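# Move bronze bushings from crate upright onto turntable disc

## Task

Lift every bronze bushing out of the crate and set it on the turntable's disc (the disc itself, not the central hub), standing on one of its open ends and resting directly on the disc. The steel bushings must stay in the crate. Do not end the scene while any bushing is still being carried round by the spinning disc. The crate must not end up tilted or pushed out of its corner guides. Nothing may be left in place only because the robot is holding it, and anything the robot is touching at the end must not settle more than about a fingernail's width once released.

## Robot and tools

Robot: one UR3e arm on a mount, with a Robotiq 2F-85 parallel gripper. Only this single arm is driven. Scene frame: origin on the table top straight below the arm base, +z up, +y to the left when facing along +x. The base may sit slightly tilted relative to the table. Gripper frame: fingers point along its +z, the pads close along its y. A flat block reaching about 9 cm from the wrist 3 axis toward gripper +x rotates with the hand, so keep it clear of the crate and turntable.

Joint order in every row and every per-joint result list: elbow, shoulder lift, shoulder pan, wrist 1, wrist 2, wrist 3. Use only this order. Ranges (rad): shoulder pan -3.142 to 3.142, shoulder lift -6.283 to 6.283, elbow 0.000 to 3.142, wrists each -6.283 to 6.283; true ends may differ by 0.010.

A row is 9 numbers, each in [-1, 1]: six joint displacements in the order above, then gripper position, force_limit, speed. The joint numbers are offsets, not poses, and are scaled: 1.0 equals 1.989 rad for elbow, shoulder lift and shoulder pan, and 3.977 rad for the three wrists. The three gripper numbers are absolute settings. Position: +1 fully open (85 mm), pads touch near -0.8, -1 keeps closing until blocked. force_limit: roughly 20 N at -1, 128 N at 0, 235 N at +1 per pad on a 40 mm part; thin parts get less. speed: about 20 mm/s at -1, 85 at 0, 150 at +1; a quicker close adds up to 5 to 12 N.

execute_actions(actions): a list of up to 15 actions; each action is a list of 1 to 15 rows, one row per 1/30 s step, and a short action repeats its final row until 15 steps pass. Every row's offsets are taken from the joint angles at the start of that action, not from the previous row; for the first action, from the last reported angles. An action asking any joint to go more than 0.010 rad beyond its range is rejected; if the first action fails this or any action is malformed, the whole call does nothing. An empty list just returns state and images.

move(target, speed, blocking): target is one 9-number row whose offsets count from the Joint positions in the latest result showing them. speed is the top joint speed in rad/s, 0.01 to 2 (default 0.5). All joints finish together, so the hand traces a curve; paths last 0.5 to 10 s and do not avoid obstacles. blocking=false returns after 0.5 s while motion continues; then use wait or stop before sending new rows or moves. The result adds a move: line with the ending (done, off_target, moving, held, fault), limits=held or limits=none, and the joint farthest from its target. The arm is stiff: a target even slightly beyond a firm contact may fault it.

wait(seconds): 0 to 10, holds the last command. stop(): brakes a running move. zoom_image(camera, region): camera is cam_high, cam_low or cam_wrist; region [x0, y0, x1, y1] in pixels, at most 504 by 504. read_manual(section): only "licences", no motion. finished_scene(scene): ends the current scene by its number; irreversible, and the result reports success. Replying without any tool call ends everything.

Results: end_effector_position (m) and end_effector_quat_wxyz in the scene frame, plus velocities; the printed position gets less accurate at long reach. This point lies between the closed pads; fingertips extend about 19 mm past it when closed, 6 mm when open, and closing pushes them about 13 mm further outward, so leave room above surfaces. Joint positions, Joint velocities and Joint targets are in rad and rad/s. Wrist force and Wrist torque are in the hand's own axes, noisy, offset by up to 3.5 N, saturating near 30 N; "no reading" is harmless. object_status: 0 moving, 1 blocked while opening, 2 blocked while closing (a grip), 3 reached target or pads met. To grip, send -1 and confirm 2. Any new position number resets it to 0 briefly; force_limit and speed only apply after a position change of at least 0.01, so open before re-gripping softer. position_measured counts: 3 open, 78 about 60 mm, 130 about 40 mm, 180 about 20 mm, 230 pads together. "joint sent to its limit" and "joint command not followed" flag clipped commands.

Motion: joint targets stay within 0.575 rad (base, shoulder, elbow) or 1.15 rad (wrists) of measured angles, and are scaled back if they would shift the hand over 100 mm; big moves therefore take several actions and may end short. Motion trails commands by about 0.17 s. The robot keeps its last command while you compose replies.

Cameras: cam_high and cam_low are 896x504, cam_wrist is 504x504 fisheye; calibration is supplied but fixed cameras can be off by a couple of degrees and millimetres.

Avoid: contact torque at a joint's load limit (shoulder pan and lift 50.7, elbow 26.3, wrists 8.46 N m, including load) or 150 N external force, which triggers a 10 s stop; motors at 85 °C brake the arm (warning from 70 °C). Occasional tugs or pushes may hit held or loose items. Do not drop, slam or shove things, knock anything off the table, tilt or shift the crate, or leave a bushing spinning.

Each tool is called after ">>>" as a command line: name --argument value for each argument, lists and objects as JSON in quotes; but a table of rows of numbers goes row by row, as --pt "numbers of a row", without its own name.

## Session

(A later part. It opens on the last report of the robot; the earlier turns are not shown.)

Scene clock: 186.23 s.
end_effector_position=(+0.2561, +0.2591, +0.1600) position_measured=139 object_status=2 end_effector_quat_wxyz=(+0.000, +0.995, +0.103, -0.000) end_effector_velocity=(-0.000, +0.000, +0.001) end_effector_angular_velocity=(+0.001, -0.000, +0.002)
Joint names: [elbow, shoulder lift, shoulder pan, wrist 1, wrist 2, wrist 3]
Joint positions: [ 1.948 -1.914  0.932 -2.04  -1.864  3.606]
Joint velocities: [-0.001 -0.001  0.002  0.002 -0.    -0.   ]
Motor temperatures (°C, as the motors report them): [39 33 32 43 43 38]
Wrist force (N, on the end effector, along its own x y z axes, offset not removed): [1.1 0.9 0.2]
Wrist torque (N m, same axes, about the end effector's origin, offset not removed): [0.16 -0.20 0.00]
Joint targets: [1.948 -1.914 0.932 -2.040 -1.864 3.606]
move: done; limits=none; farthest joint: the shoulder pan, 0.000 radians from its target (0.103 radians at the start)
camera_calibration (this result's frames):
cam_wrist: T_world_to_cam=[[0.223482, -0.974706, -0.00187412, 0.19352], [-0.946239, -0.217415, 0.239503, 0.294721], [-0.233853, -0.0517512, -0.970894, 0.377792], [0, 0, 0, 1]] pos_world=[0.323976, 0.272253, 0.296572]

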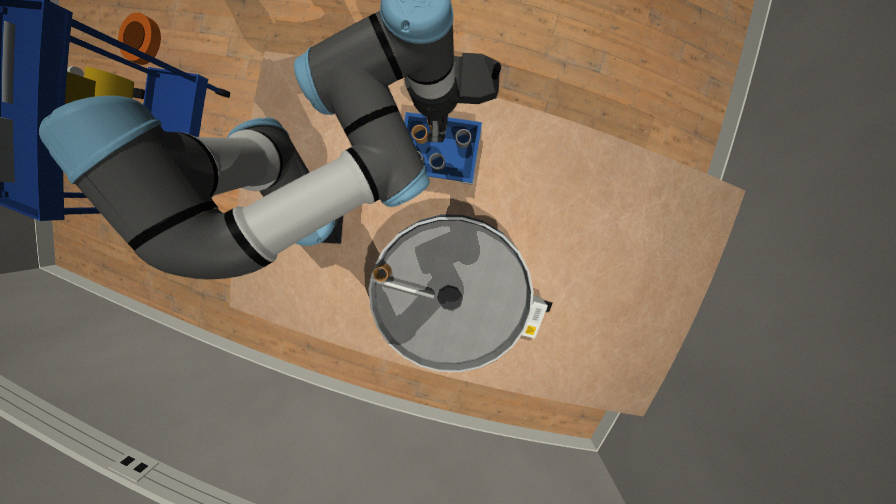

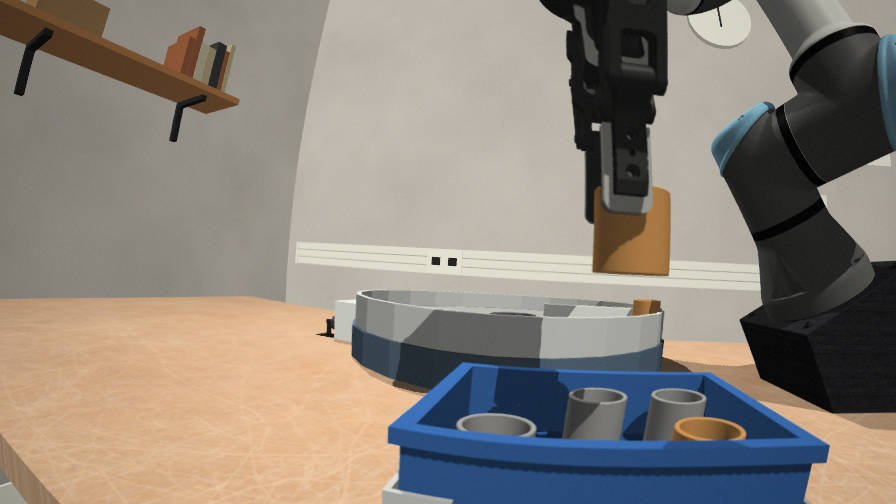

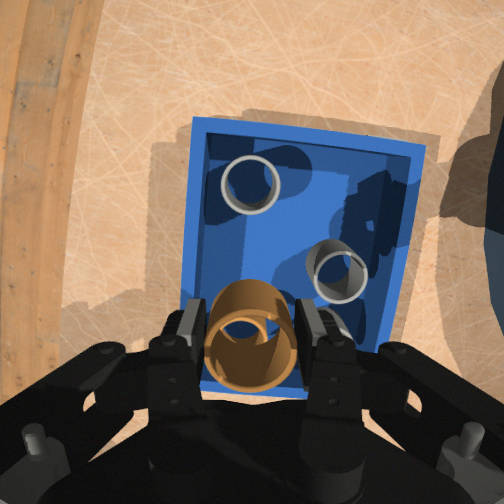

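>>> move --target '[-0.0412,-0.187,-0.5757,0.1079,0.1365,0,-1,-0.5,0]' --speed 0.8

>>> move --target '[-0.0474,0.0502,-0.2557,0.0423,0.0476,0,-1,-0.5,0]' --speed 0.7

>>> move --target '[0.1146,0.0714,0.0483,-0.1033,-0.0075,0,-1,-0.5,0]' --speed 0.15

Scene clock: 192.87 s.
end_effector_position=(+0.3599, +0.0997, +0.1697) position_measured=139 object_status=2 end_effector_quat_wxyz=(+0.000, +0.918, -0.396, -0.000) end_effector_velocity=(+0.000, -0.000, -0.000) end_effector_angular_velocity=(+0.000, -0.001, -0.002)
Joint names: [elbow, shoulder lift, shoulder pan, wrist 1, wrist 2, wrist 3]
Joint positions: [ 1.866 -2.285 -0.213 -1.611 -1.321  3.606]
Joint velocities: [ 0.    -0.    -0.003  0.001  0.002 -0.   ]
Motor temperatures (°C, as the motors report them): [39 33 32 43 43 38]
Wrist force (N, on the end effector, along its own x y z axes, offset not removed): [1.2 1.3 1.2]
Wrist torque (N m, same axes, about the end effector's origin, offset not removed): [0.11 -0.18 -0.01]
Joint targets: [1.866 -2.286 -0.213 -1.611 -1.321 3.606]
move: done; limits=none; farthest joint: the shoulder pan, 0.000 radians from its target (1.145 radians at the start)
camera_calibration (this result's frames):
cam_wrist: T_world_to_cam=[[-0.714161, -0.699981, -0.000815973, 0.324844], [-0.679745, 0.693235, 0.239524, 0.169265], [-0.167097, 0.171614, -0.97089, 0.356929], [0, 0, 0, 1]] pos_world=[0.406689, 0.0487904, 0.306261]

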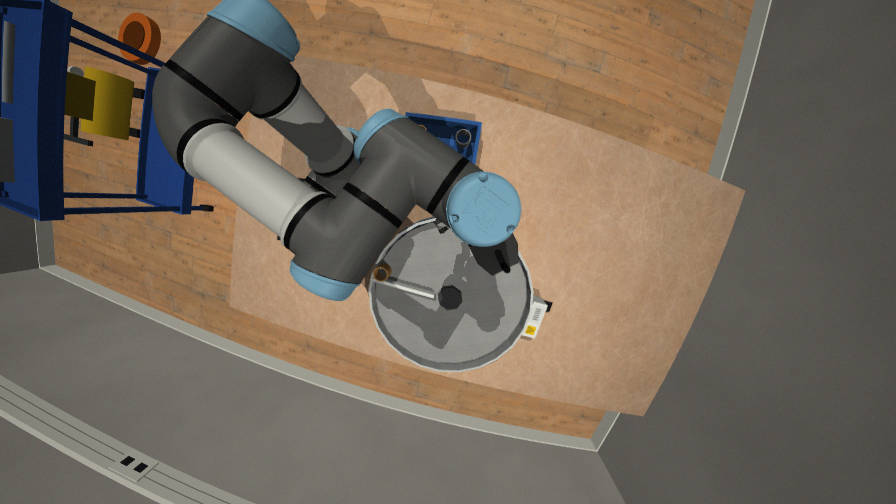

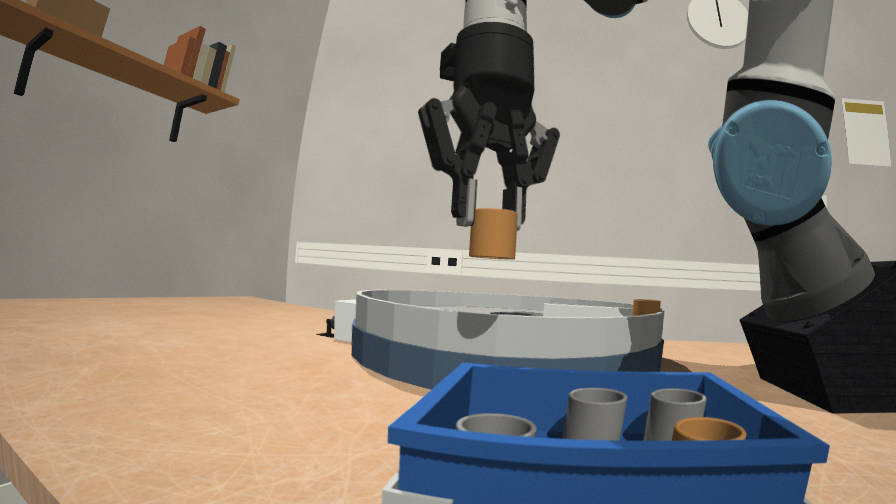

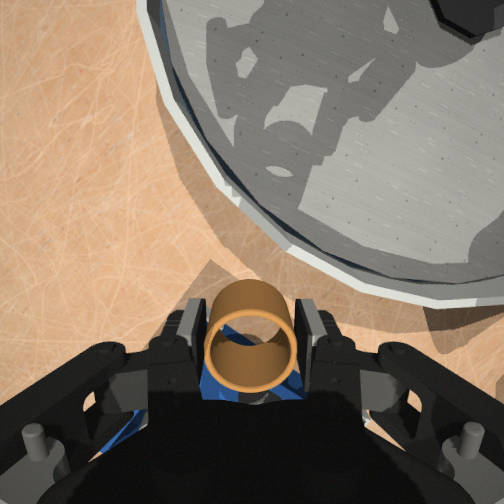

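Scene clock: 194.30 s.
end_effector_position=(+0.3900, -0.0052, +0.1596) position_measured=139 object_status=2 end_effector_quat_wxyz=(+0.000, +0.791, -0.612, -0.000) end_effector_velocity=(-0.000, -0.001, -0.001) end_effector_angular_velocity=(+0.001, +0.001, -0.004)
Joint names: [elbow, shoulder lift, shoulder pan, wrist 1, wrist 2, wrist 3]
Joint positions: [ 1.772 -2.186 -0.721 -1.443 -1.132  3.606]
Joint velocities: [ 0.002  0.    -0.003  0.001  0.001 -0.   ]
Motor temperatures (°C, as the motors report them): [39 33 32 43 43 38]
Wrist force (N, on the end effector, along its own x y z axes, offset not removed): [1.3 0.7 1.1]
Wrist torque (N m, same axes, about the end effector's origin, offset not removed): [0.06 -0.26 -0.01]
Joint targets: [1.772 -2.186 -0.721 -1.443 -1.132 3.606]
move: done; limits=none; farthest joint: the shoulder pan, 0.000 radians from its target (0.509 radians at the start)
camera_calibration (this result's frames):
cam_wrist: T_world_to_cam=[[-0.963099, -0.269145, -0.000768553, 0.372222], [-0.261514, 0.935112, 0.239114, 0.103022], [-0.0636377, 0.230492, -0.970991, 0.330125], [0, 0, 0, 1]] pos_world=[0.406437, -0.0722466, 0.296201]

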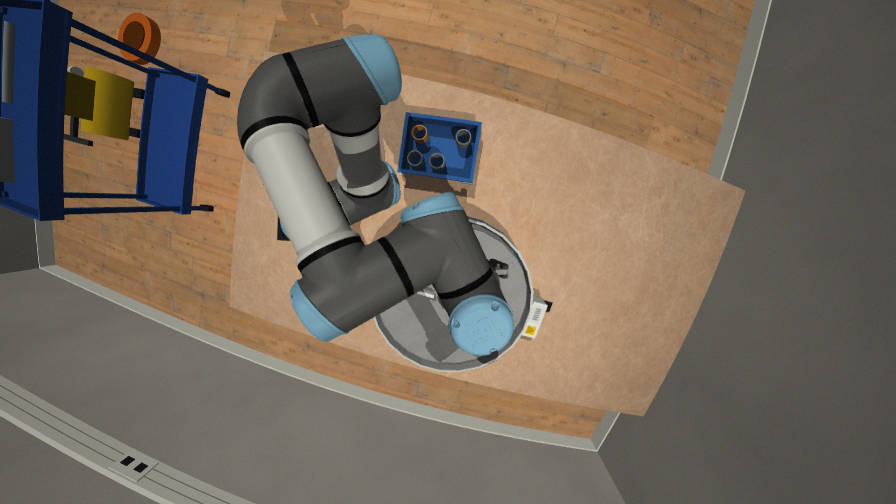

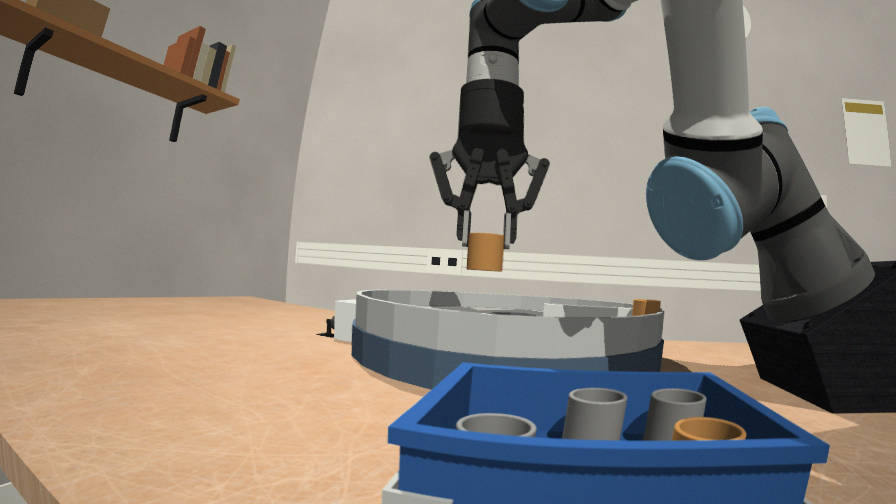

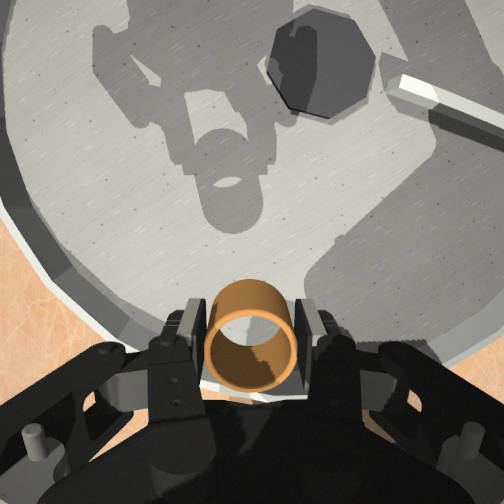

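Scene clock: 197.53 s.
end_effector_position=(+0.3919, -0.0246, +0.0962) position_measured=139 object_status=2 end_effector_quat_wxyz=(+0.001, +0.821, -0.571, -0.001) end_effector_velocity=(-0.000, +0.000, -0.001) end_effector_angular_velocity=(+0.001, +0.001, +0.000)
Joint names: [elbow, shoulder lift, shoulder pan, wrist 1, wrist 2, wrist 3]
Joint positions: [ 2.    -2.044 -0.625 -1.853 -1.162  3.606]
Joint velocities: [ 0.002  0.001  0.001 -0.003 -0.    -0.   ]
Motor temperatures (°C, as the motors report them): [39 33 32 43 43 38]
Wrist force (N, on the end effector, along its own x y z axes, offset not removed): [0.8 2.1 0.7]
Wrist torque (N m, same axes, about the end effector's origin, offset not removed): [0.29 -0.16 -0.02]
Joint targets: [2.000 -2.044 -0.625 -1.854 -1.162 3.606]
move: done; limits=none; farthest joint: the wrist 1, 0.001 radians from its target (0.411 radians at the start)
camera_calibration (this result's frames):
cam_wrist: T_world_to_cam=[[-0.931323, -0.364194, 0.000168164, 0.353903], [-0.353583, 0.904299, 0.23921, 0.172195], [-0.087271, 0.222722, -0.970968, 0.282196], [0, 0, 0, 1]] pos_world=[0.415111, -0.089678, 0.232753]

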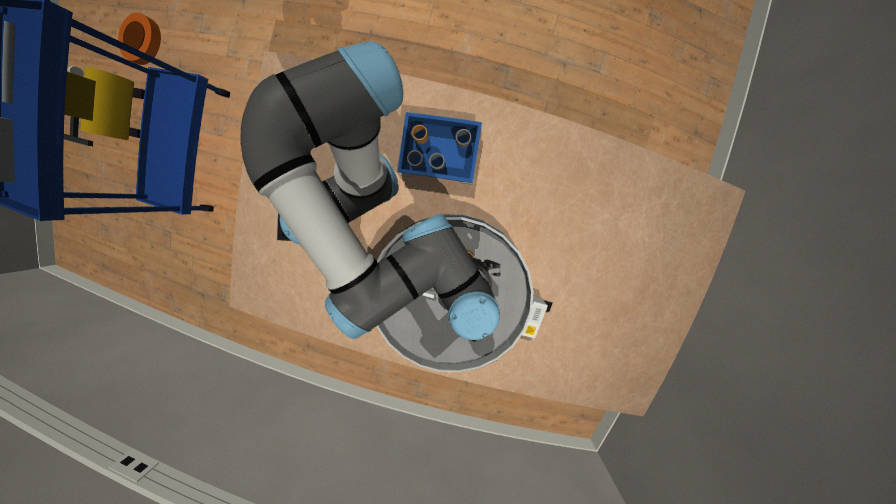

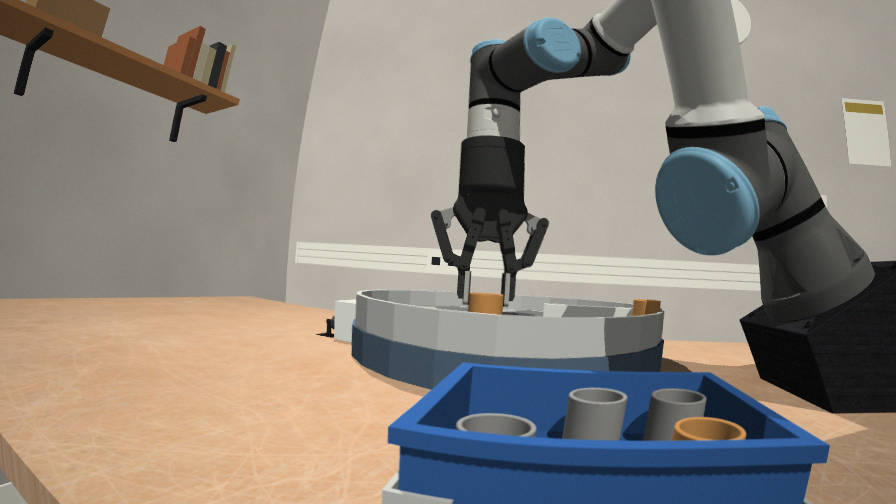

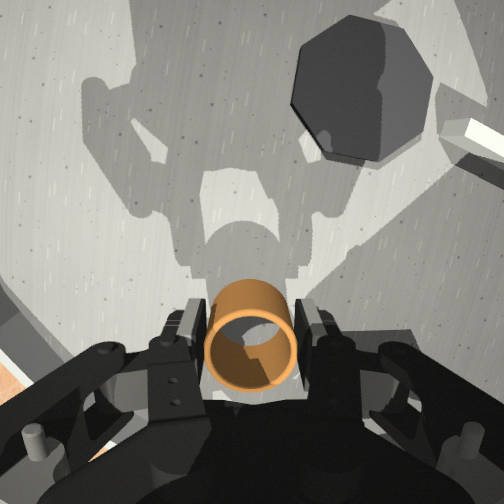

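>>> execute_actions --actions '[[[0.0018,0.0011,0.0008,-0.0016,0,0,-1,-0.5,0]],[[0,0,0,0,0,0,0.05,0,0.5]]]'

>>> move --target '[-0.116,-0.072,-0.049,0.1045,0.0075,0,0.05,0,0]' --speed 0.4

>>> move --target '[0.0474,-0.0502,0.2557,-0.0423,-0.0476,0,-0.04,0,0]' --speed 0.9

>>> move --target '[0.1203,0.1455,0.6475,-0.1155,-0.1509,0.0249,-0.04,0,0]' --speed 0.9

>>> move --target '[0.1287,0.1072,-0.0689,-0.1286,0.0138,0,-0.04,0,0]' --speed 0.3

Scene clock: 213.83 s.
end_effector_position=(+0.3919, -0.0246, +0.0952) position_measured=123 object_status=3 end_effector_quat_wxyz=(+0.001, +0.821, -0.571, -0.001) end_effector_velocity=(-0.000, -0.000, -0.000) end_effector_angular_velocity=(+0.000, +0.000, -0.000)
Joint names: [elbow, shoulder lift, shoulder pan, wrist 1, wrist 2, wrist 3]
Joint positions: [ 2.003 -2.041 -0.623 -1.86  -1.162  3.606]
Joint velocities: [ 0.001 -0.    -0.    -0.    -0.     0.   ]
Motor temperatures (°C, as the motors report them): [39 33 32 43 43 38]
Wrist force (N, on the end effector, along its own x y z axes, offset not removed): [0.7 1.5 -0.2]
Wrist torque (N m, same axes, about the end effector's origin, offset not removed): [0.17 -0.14 0.02]
Joint targets: [2.003 -2.042 -0.623 -1.860 -1.162 3.606]
camera_calibration (this result's frames):
cam_wrist: T_world_to_cam=[[-0.930732, -0.365702, -0.000249995, 0.353674], [-0.35512, 0.903635, 0.239445, 0.172996], [-0.0873396, 0.222948, -0.97091, 0.281242], [0, 0, 0, 1]] pos_world=[0.415173, -0.0896878, 0.231726]

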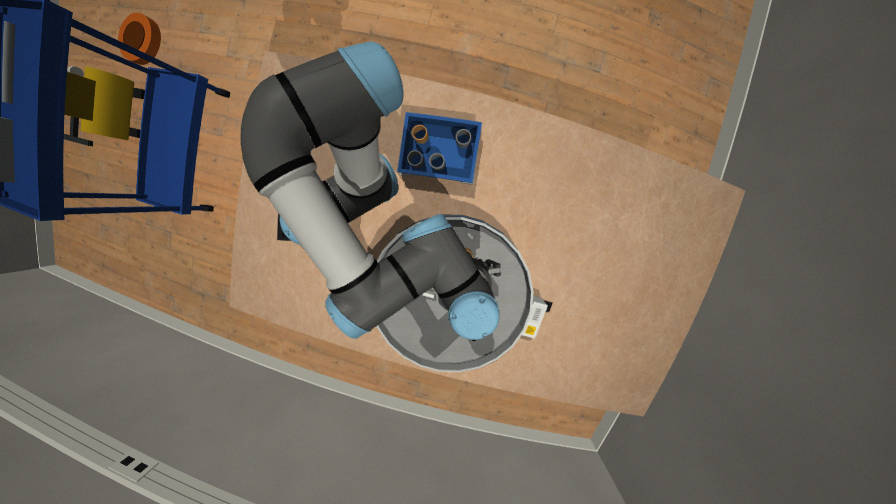

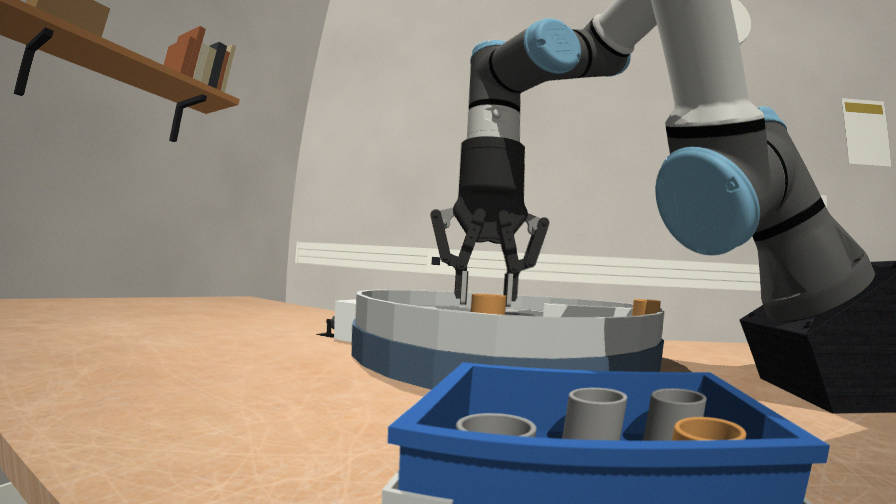

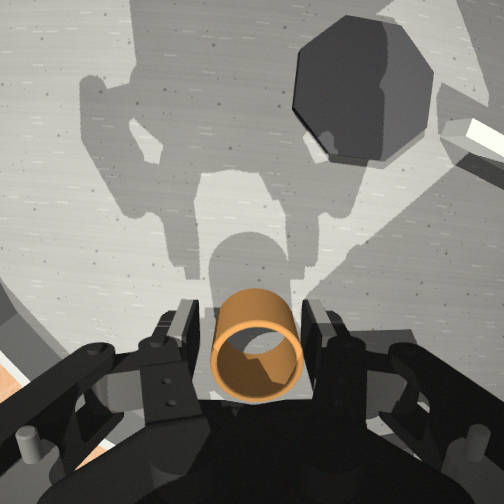

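Scene clock: 215.50 s.
end_effector_position=(+0.3900, -0.0054, +0.1593) position_measured=123 object_status=3 end_effector_quat_wxyz=(+0.000, +0.791, -0.612, -0.001) end_effector_velocity=(-0.000, +0.000, +0.000) end_effector_angular_velocity=(-0.000, +0.000, -0.000)
Joint names: [elbow, shoulder lift, shoulder pan, wrist 1, wrist 2, wrist 3]
Joint positions: [ 1.773 -2.185 -0.721 -1.444 -1.132  3.606]
Joint velocities: [-0.001 -0.    -0.     0.002 -0.     0.   ]
Motor temperatures (°C, as the motors report them): [39 33 32 43 43 38]
Wrist force (N, on the end effector, along its own x y z axes, offset not removed): [0.9 1.4 0.0]
Wrist torque (N m, same axes, about the end effector's origin, offset not removed): [0.17 -0.15 0.00]
Joint targets: [1.773 -2.185 -0.721 -1.444 -1.132 3.606]
move: done; limits=none; farthest joint: the shoulder pan, 0.000 radians from its target (0.097 radians at the start)
camera_calibration (this result's frames):
cam_wrist: T_world_to_cam=[[-0.96308, -0.269215, -0.000685953, 0.372205], [-0.261549, 0.935044, 0.239341, 0.103282], [-0.0637928, 0.230684, -0.970935, 0.329968], [0, 0, 0, 1]] pos_world=[0.406526, -0.0724885, 0.295913]

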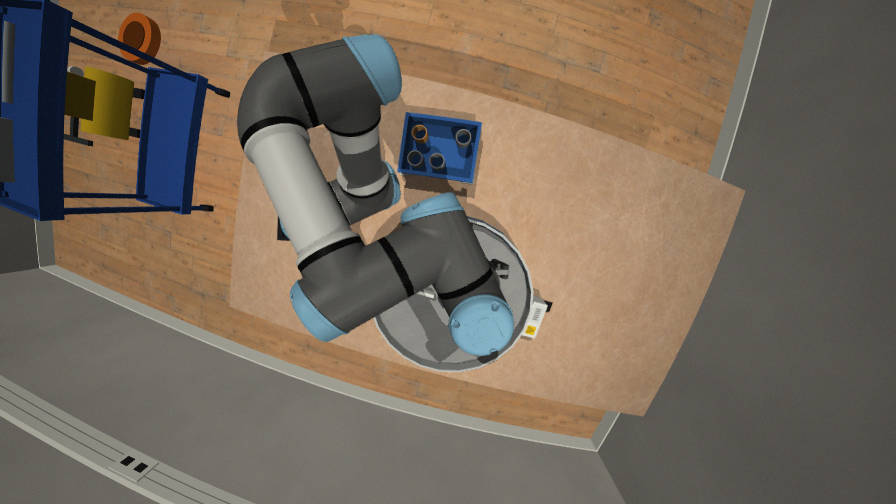

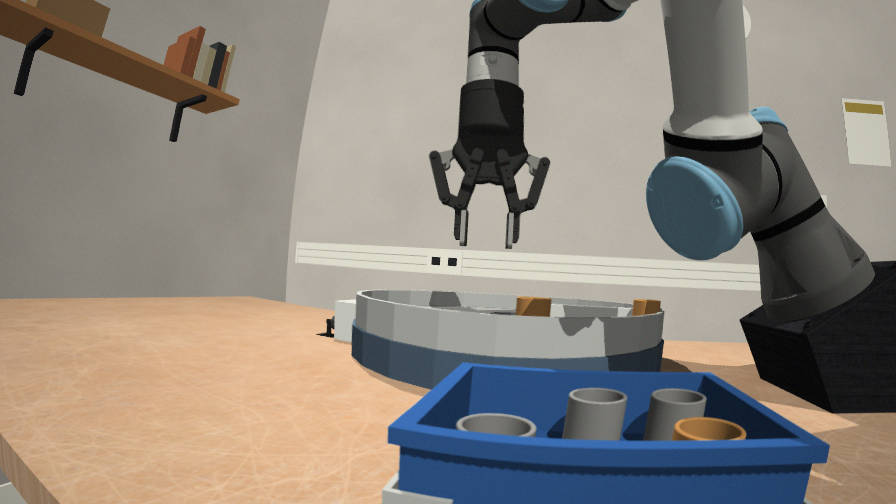

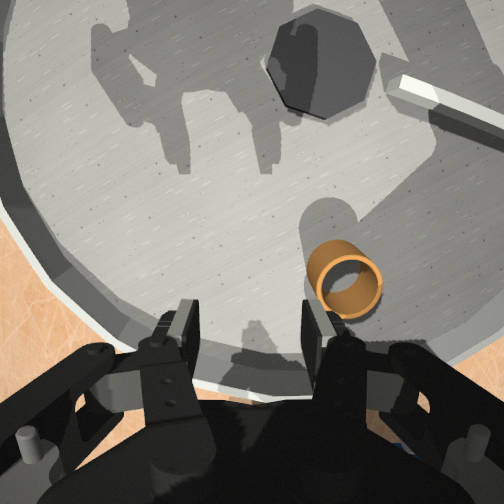

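Scene clock: 216.83 s.
end_effector_position=(+0.3600, +0.0996, +0.1694) position_measured=134 object_status=3 end_effector_quat_wxyz=(+0.000, +0.918, -0.396, -0.001) end_effector_velocity=(-0.000, +0.000, +0.000) end_effector_angular_velocity=(-0.000, -0.000, +0.002)
Joint names: [elbow, shoulder lift, shoulder pan, wrist 1, wrist 2, wrist 3]
Joint positions: [ 1.867 -2.284 -0.213 -1.612 -1.321  3.606]
Joint velocities: [ 0.    -0.     0.002 -0.001 -0.001 -0.   ]
Motor temperatures (°C, as the motors report them): [39 33 32 43 43 38]
Wrist force (N, on the end effector, along its own x y z axes, offset not removed): [1.0 2.2 0.2]
Wrist torque (N m, same axes, about the end effector's origin, offset not removed): [0.31 -0.17 0.02]
Joint targets: [1.867 -2.284 -0.212 -1.612 -1.322 3.606]
move: done; limits=none; farthest joint: the shoulder pan, 0.000 radians from its target (0.508 radians at the start)
camera_calibration (this result's frames):
cam_wrist: T_world_to_cam=[[-0.714095, -0.700048, -0.000765778, 0.324846], [-0.679763, 0.693141, 0.239745, 0.169472], [-0.167302, 0.171721, -0.970836, 0.356729], [0, 0, 0, 1]] pos_world=[0.406854, 0.0486819, 0.305944]

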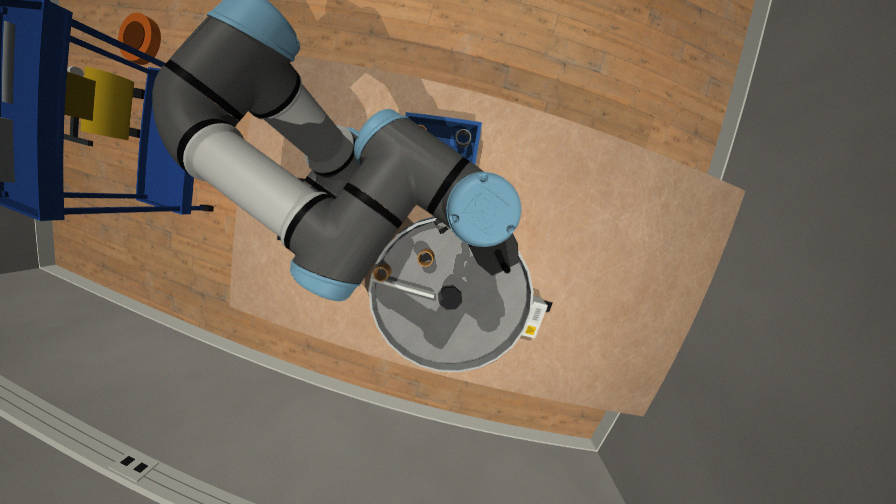

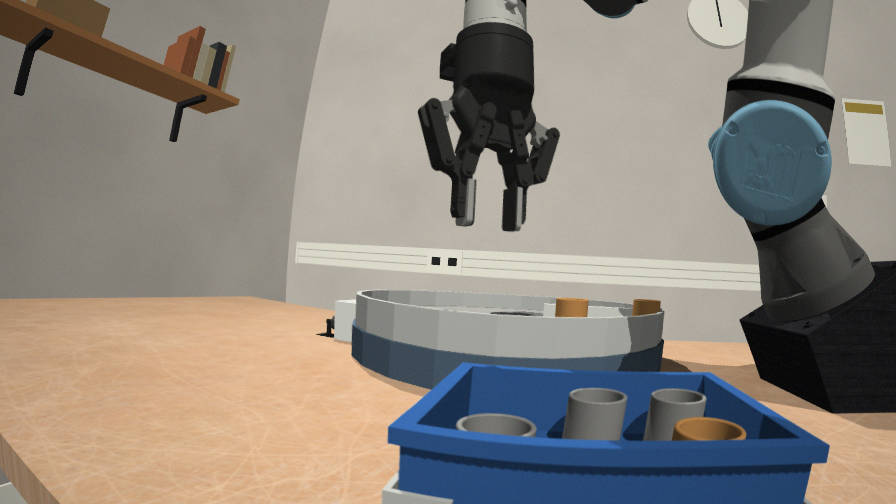

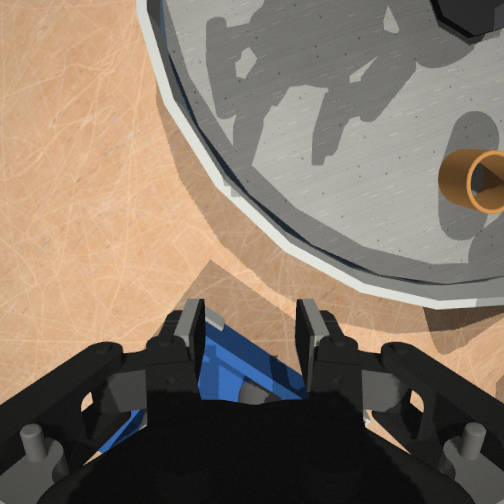

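Scene clock: 219.03 s.
end_effector_position=(+0.2026, +0.2512, +0.1595) position_measured=134 object_status=3 end_effector_quat_wxyz=(+0.000, +0.992, +0.123, -0.001) end_effector_velocity=(-0.001, +0.000, -0.000) end_effector_angular_velocity=(-0.000, -0.000, +0.003)
Joint names: [elbow, shoulder lift, shoulder pan, wrist 1, wrist 2, wrist 3]
Joint positions: [ 2.106 -1.995  1.075 -2.072 -1.921  3.705]
Joint velocities: [ 0.002  0.     0.003 -0.001 -0.001  0.   ]
Motor temperatures (°C, as the motors report them): [39 33 32 43 43 38]
Wrist force (N, on the end effector, along its own x y z axes, offset not removed): [0.8 1.7 -0.1]
Wrist torque (N m, same axes, about the end effector's origin, offset not removed): [0.25 -0.18 0.02]
Joint targets: [2.106 -1.995 1.075 -2.072 -1.922 3.705]
move: done; limits=none; farthest joint: the shoulder pan, 0.000 radians from its target (1.287 radians at the start)
camera_calibration (this result's frames):
cam_wrist: T_world_to_cam=[[0.261668, -0.965157, -0.00152301, 0.187605], [-0.93678, -0.254354, 0.240308, 0.249778], [-0.232322, -0.0614542, -0.970696, 0.366459], [0, 0, 0, 1]] pos_world=[0.270033, 0.267121, 0.295982]

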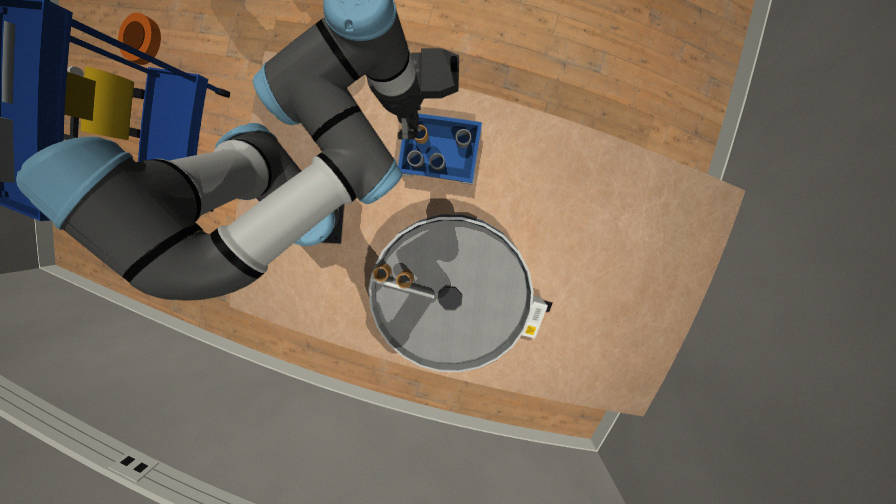

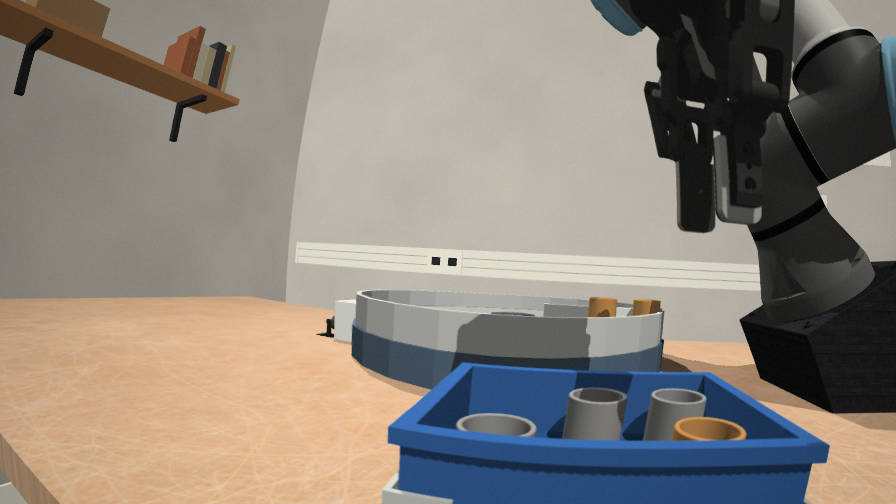

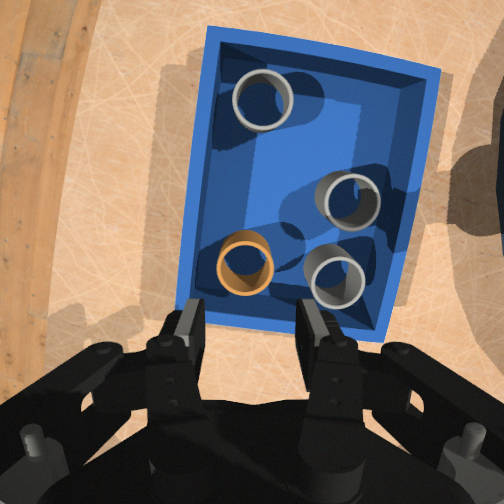

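Scene clock: 221.30 s.
end_effector_position=(+0.2025, +0.2511, +0.0747) position_measured=134 object_status=3 end_effector_quat_wxyz=(+0.000, +0.998, +0.057, -0.001) end_effector_velocity=(+0.000, -0.000, -0.000) end_effector_angular_velocity=(-0.000, -0.000, -0.001)
Joint names: [elbow, shoulder lift, shoulder pan, wrist 1, wrist 2, wrist 3]
Joint positions: [ 2.362 -1.782  0.938 -2.583 -1.867  3.705]
Joint velocities: [ 0.001  0.001 -0.001 -0.002  0.     0.   ]
Motor temperatures (°C, as the motors report them): [39 33 32 43 43 38]
Wrist force (N, on the end effector, along its own x y z axes, offset not removed): [0.5 2.0 -0.4]
Wrist torque (N m, same axes, about the end effector's origin, offset not removed): [0.27 -0.12 0.02]
Joint targets: [2.362 -1.782 0.938 -2.583 -1.867 3.705]
move: done; limits=none; farthest joint: the wrist 1, 0.001 radians from its target (0.512 radians at the start)
camera_calibration (this result's frames):
cam_wrist: T_world_to_cam=[[0.131887, -0.991264, -0.00153551, 0.220239], [-0.962214, -0.128393, 0.240125, 0.243577], [-0.238224, -0.0301917, -0.970741, 0.277443], [0, 0, 0, 1]] pos_world=[0.27142, 0.257965, 0.211174]

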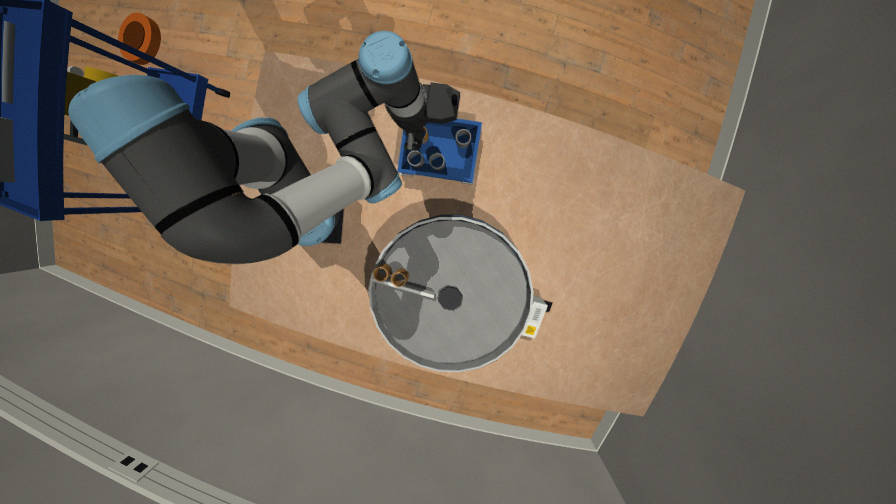

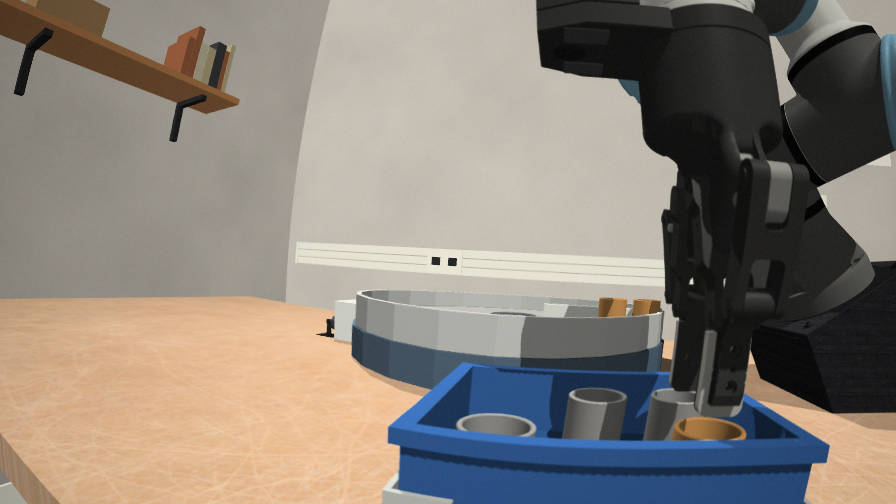

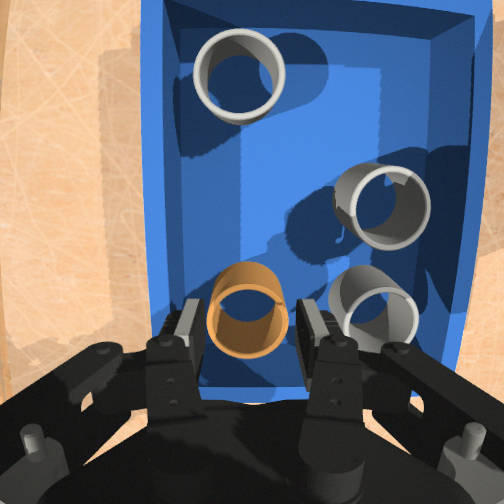

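>>> move --target '[0.0262,0.0628,-0.0192,-0.0471,0.0041,-0.0086,-0.04,0,0]' --speed 0.06

Scene clock: 231.37 s.
end_effector_position=(+0.2025, +0.2511, +0.0468) position_measured=134 object_status=3 end_effector_quat_wxyz=(+0.000, +0.998, +0.056, -0.001) end_effector_velocity=(+0.001, -0.000, -0.000) end_effector_angular_velocity=(-0.000, -0.001, -0.002)
Joint names: [elbow, shoulder lift, shoulder pan, wrist 1, wrist 2, wrist 3]
Joint positions: [ 2.414 -1.657  0.9   -2.77  -1.85   3.671]
Joint velocities: [-0.     0.002 -0.003 -0.002  0.    -0.001]
Motor temperatures (°C, as the motors report them): [39 33 32 43 43 38]
Wrist force (N, on the end effector, along its own x y z axes, offset not removed): [0.4 1.0 -0.3]
Wrist torque (N m, same axes, about the end effector's origin, offset not removed): [0.17 -0.08 -0.01]
Joint targets: [2.414 -1.657 0.900 -2.770 -1.850 3.671]
move: done; limits=none; farthest joint: the shoulder pan, 0.000 radians from its target (0.038 radians at the start)
camera_calibration (this result's frames):
cam_wrist: T_world_to_cam=[[0.130007, -0.991512, -0.00170465, 0.220667], [-0.962454, -0.12661, 0.240108, 0.249851], [-0.238286, -0.0295752, -0.970745, 0.250208], [0, 0, 0, 1]] pos_world=[0.271403, 0.257827, 0.183273]

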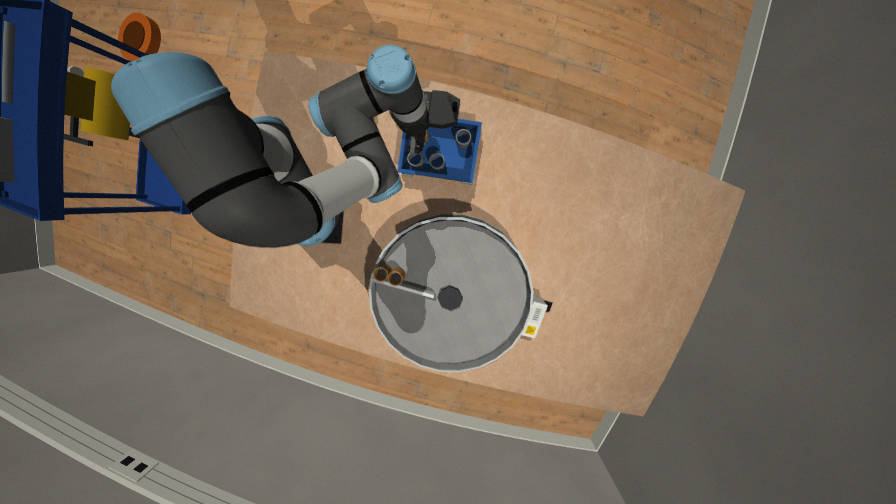

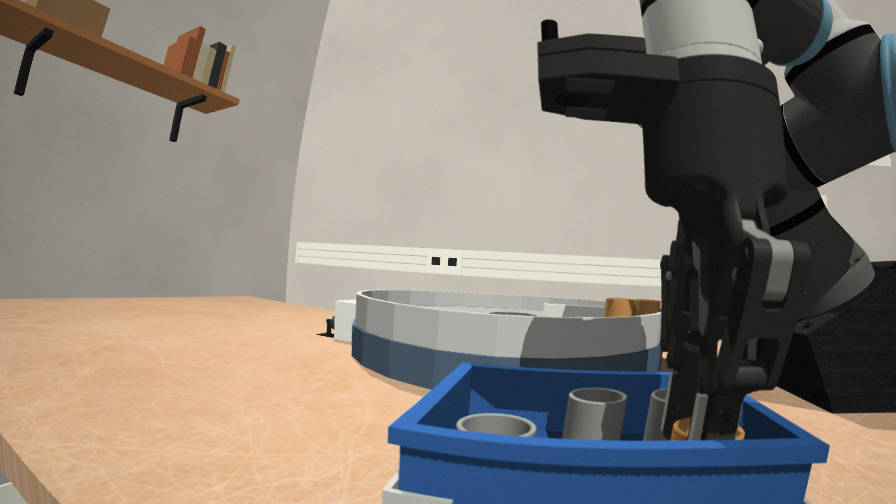

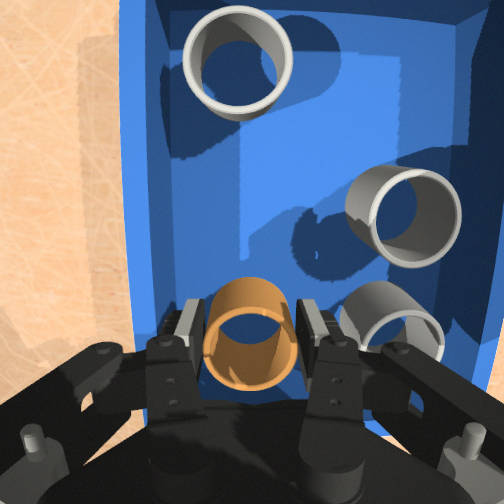

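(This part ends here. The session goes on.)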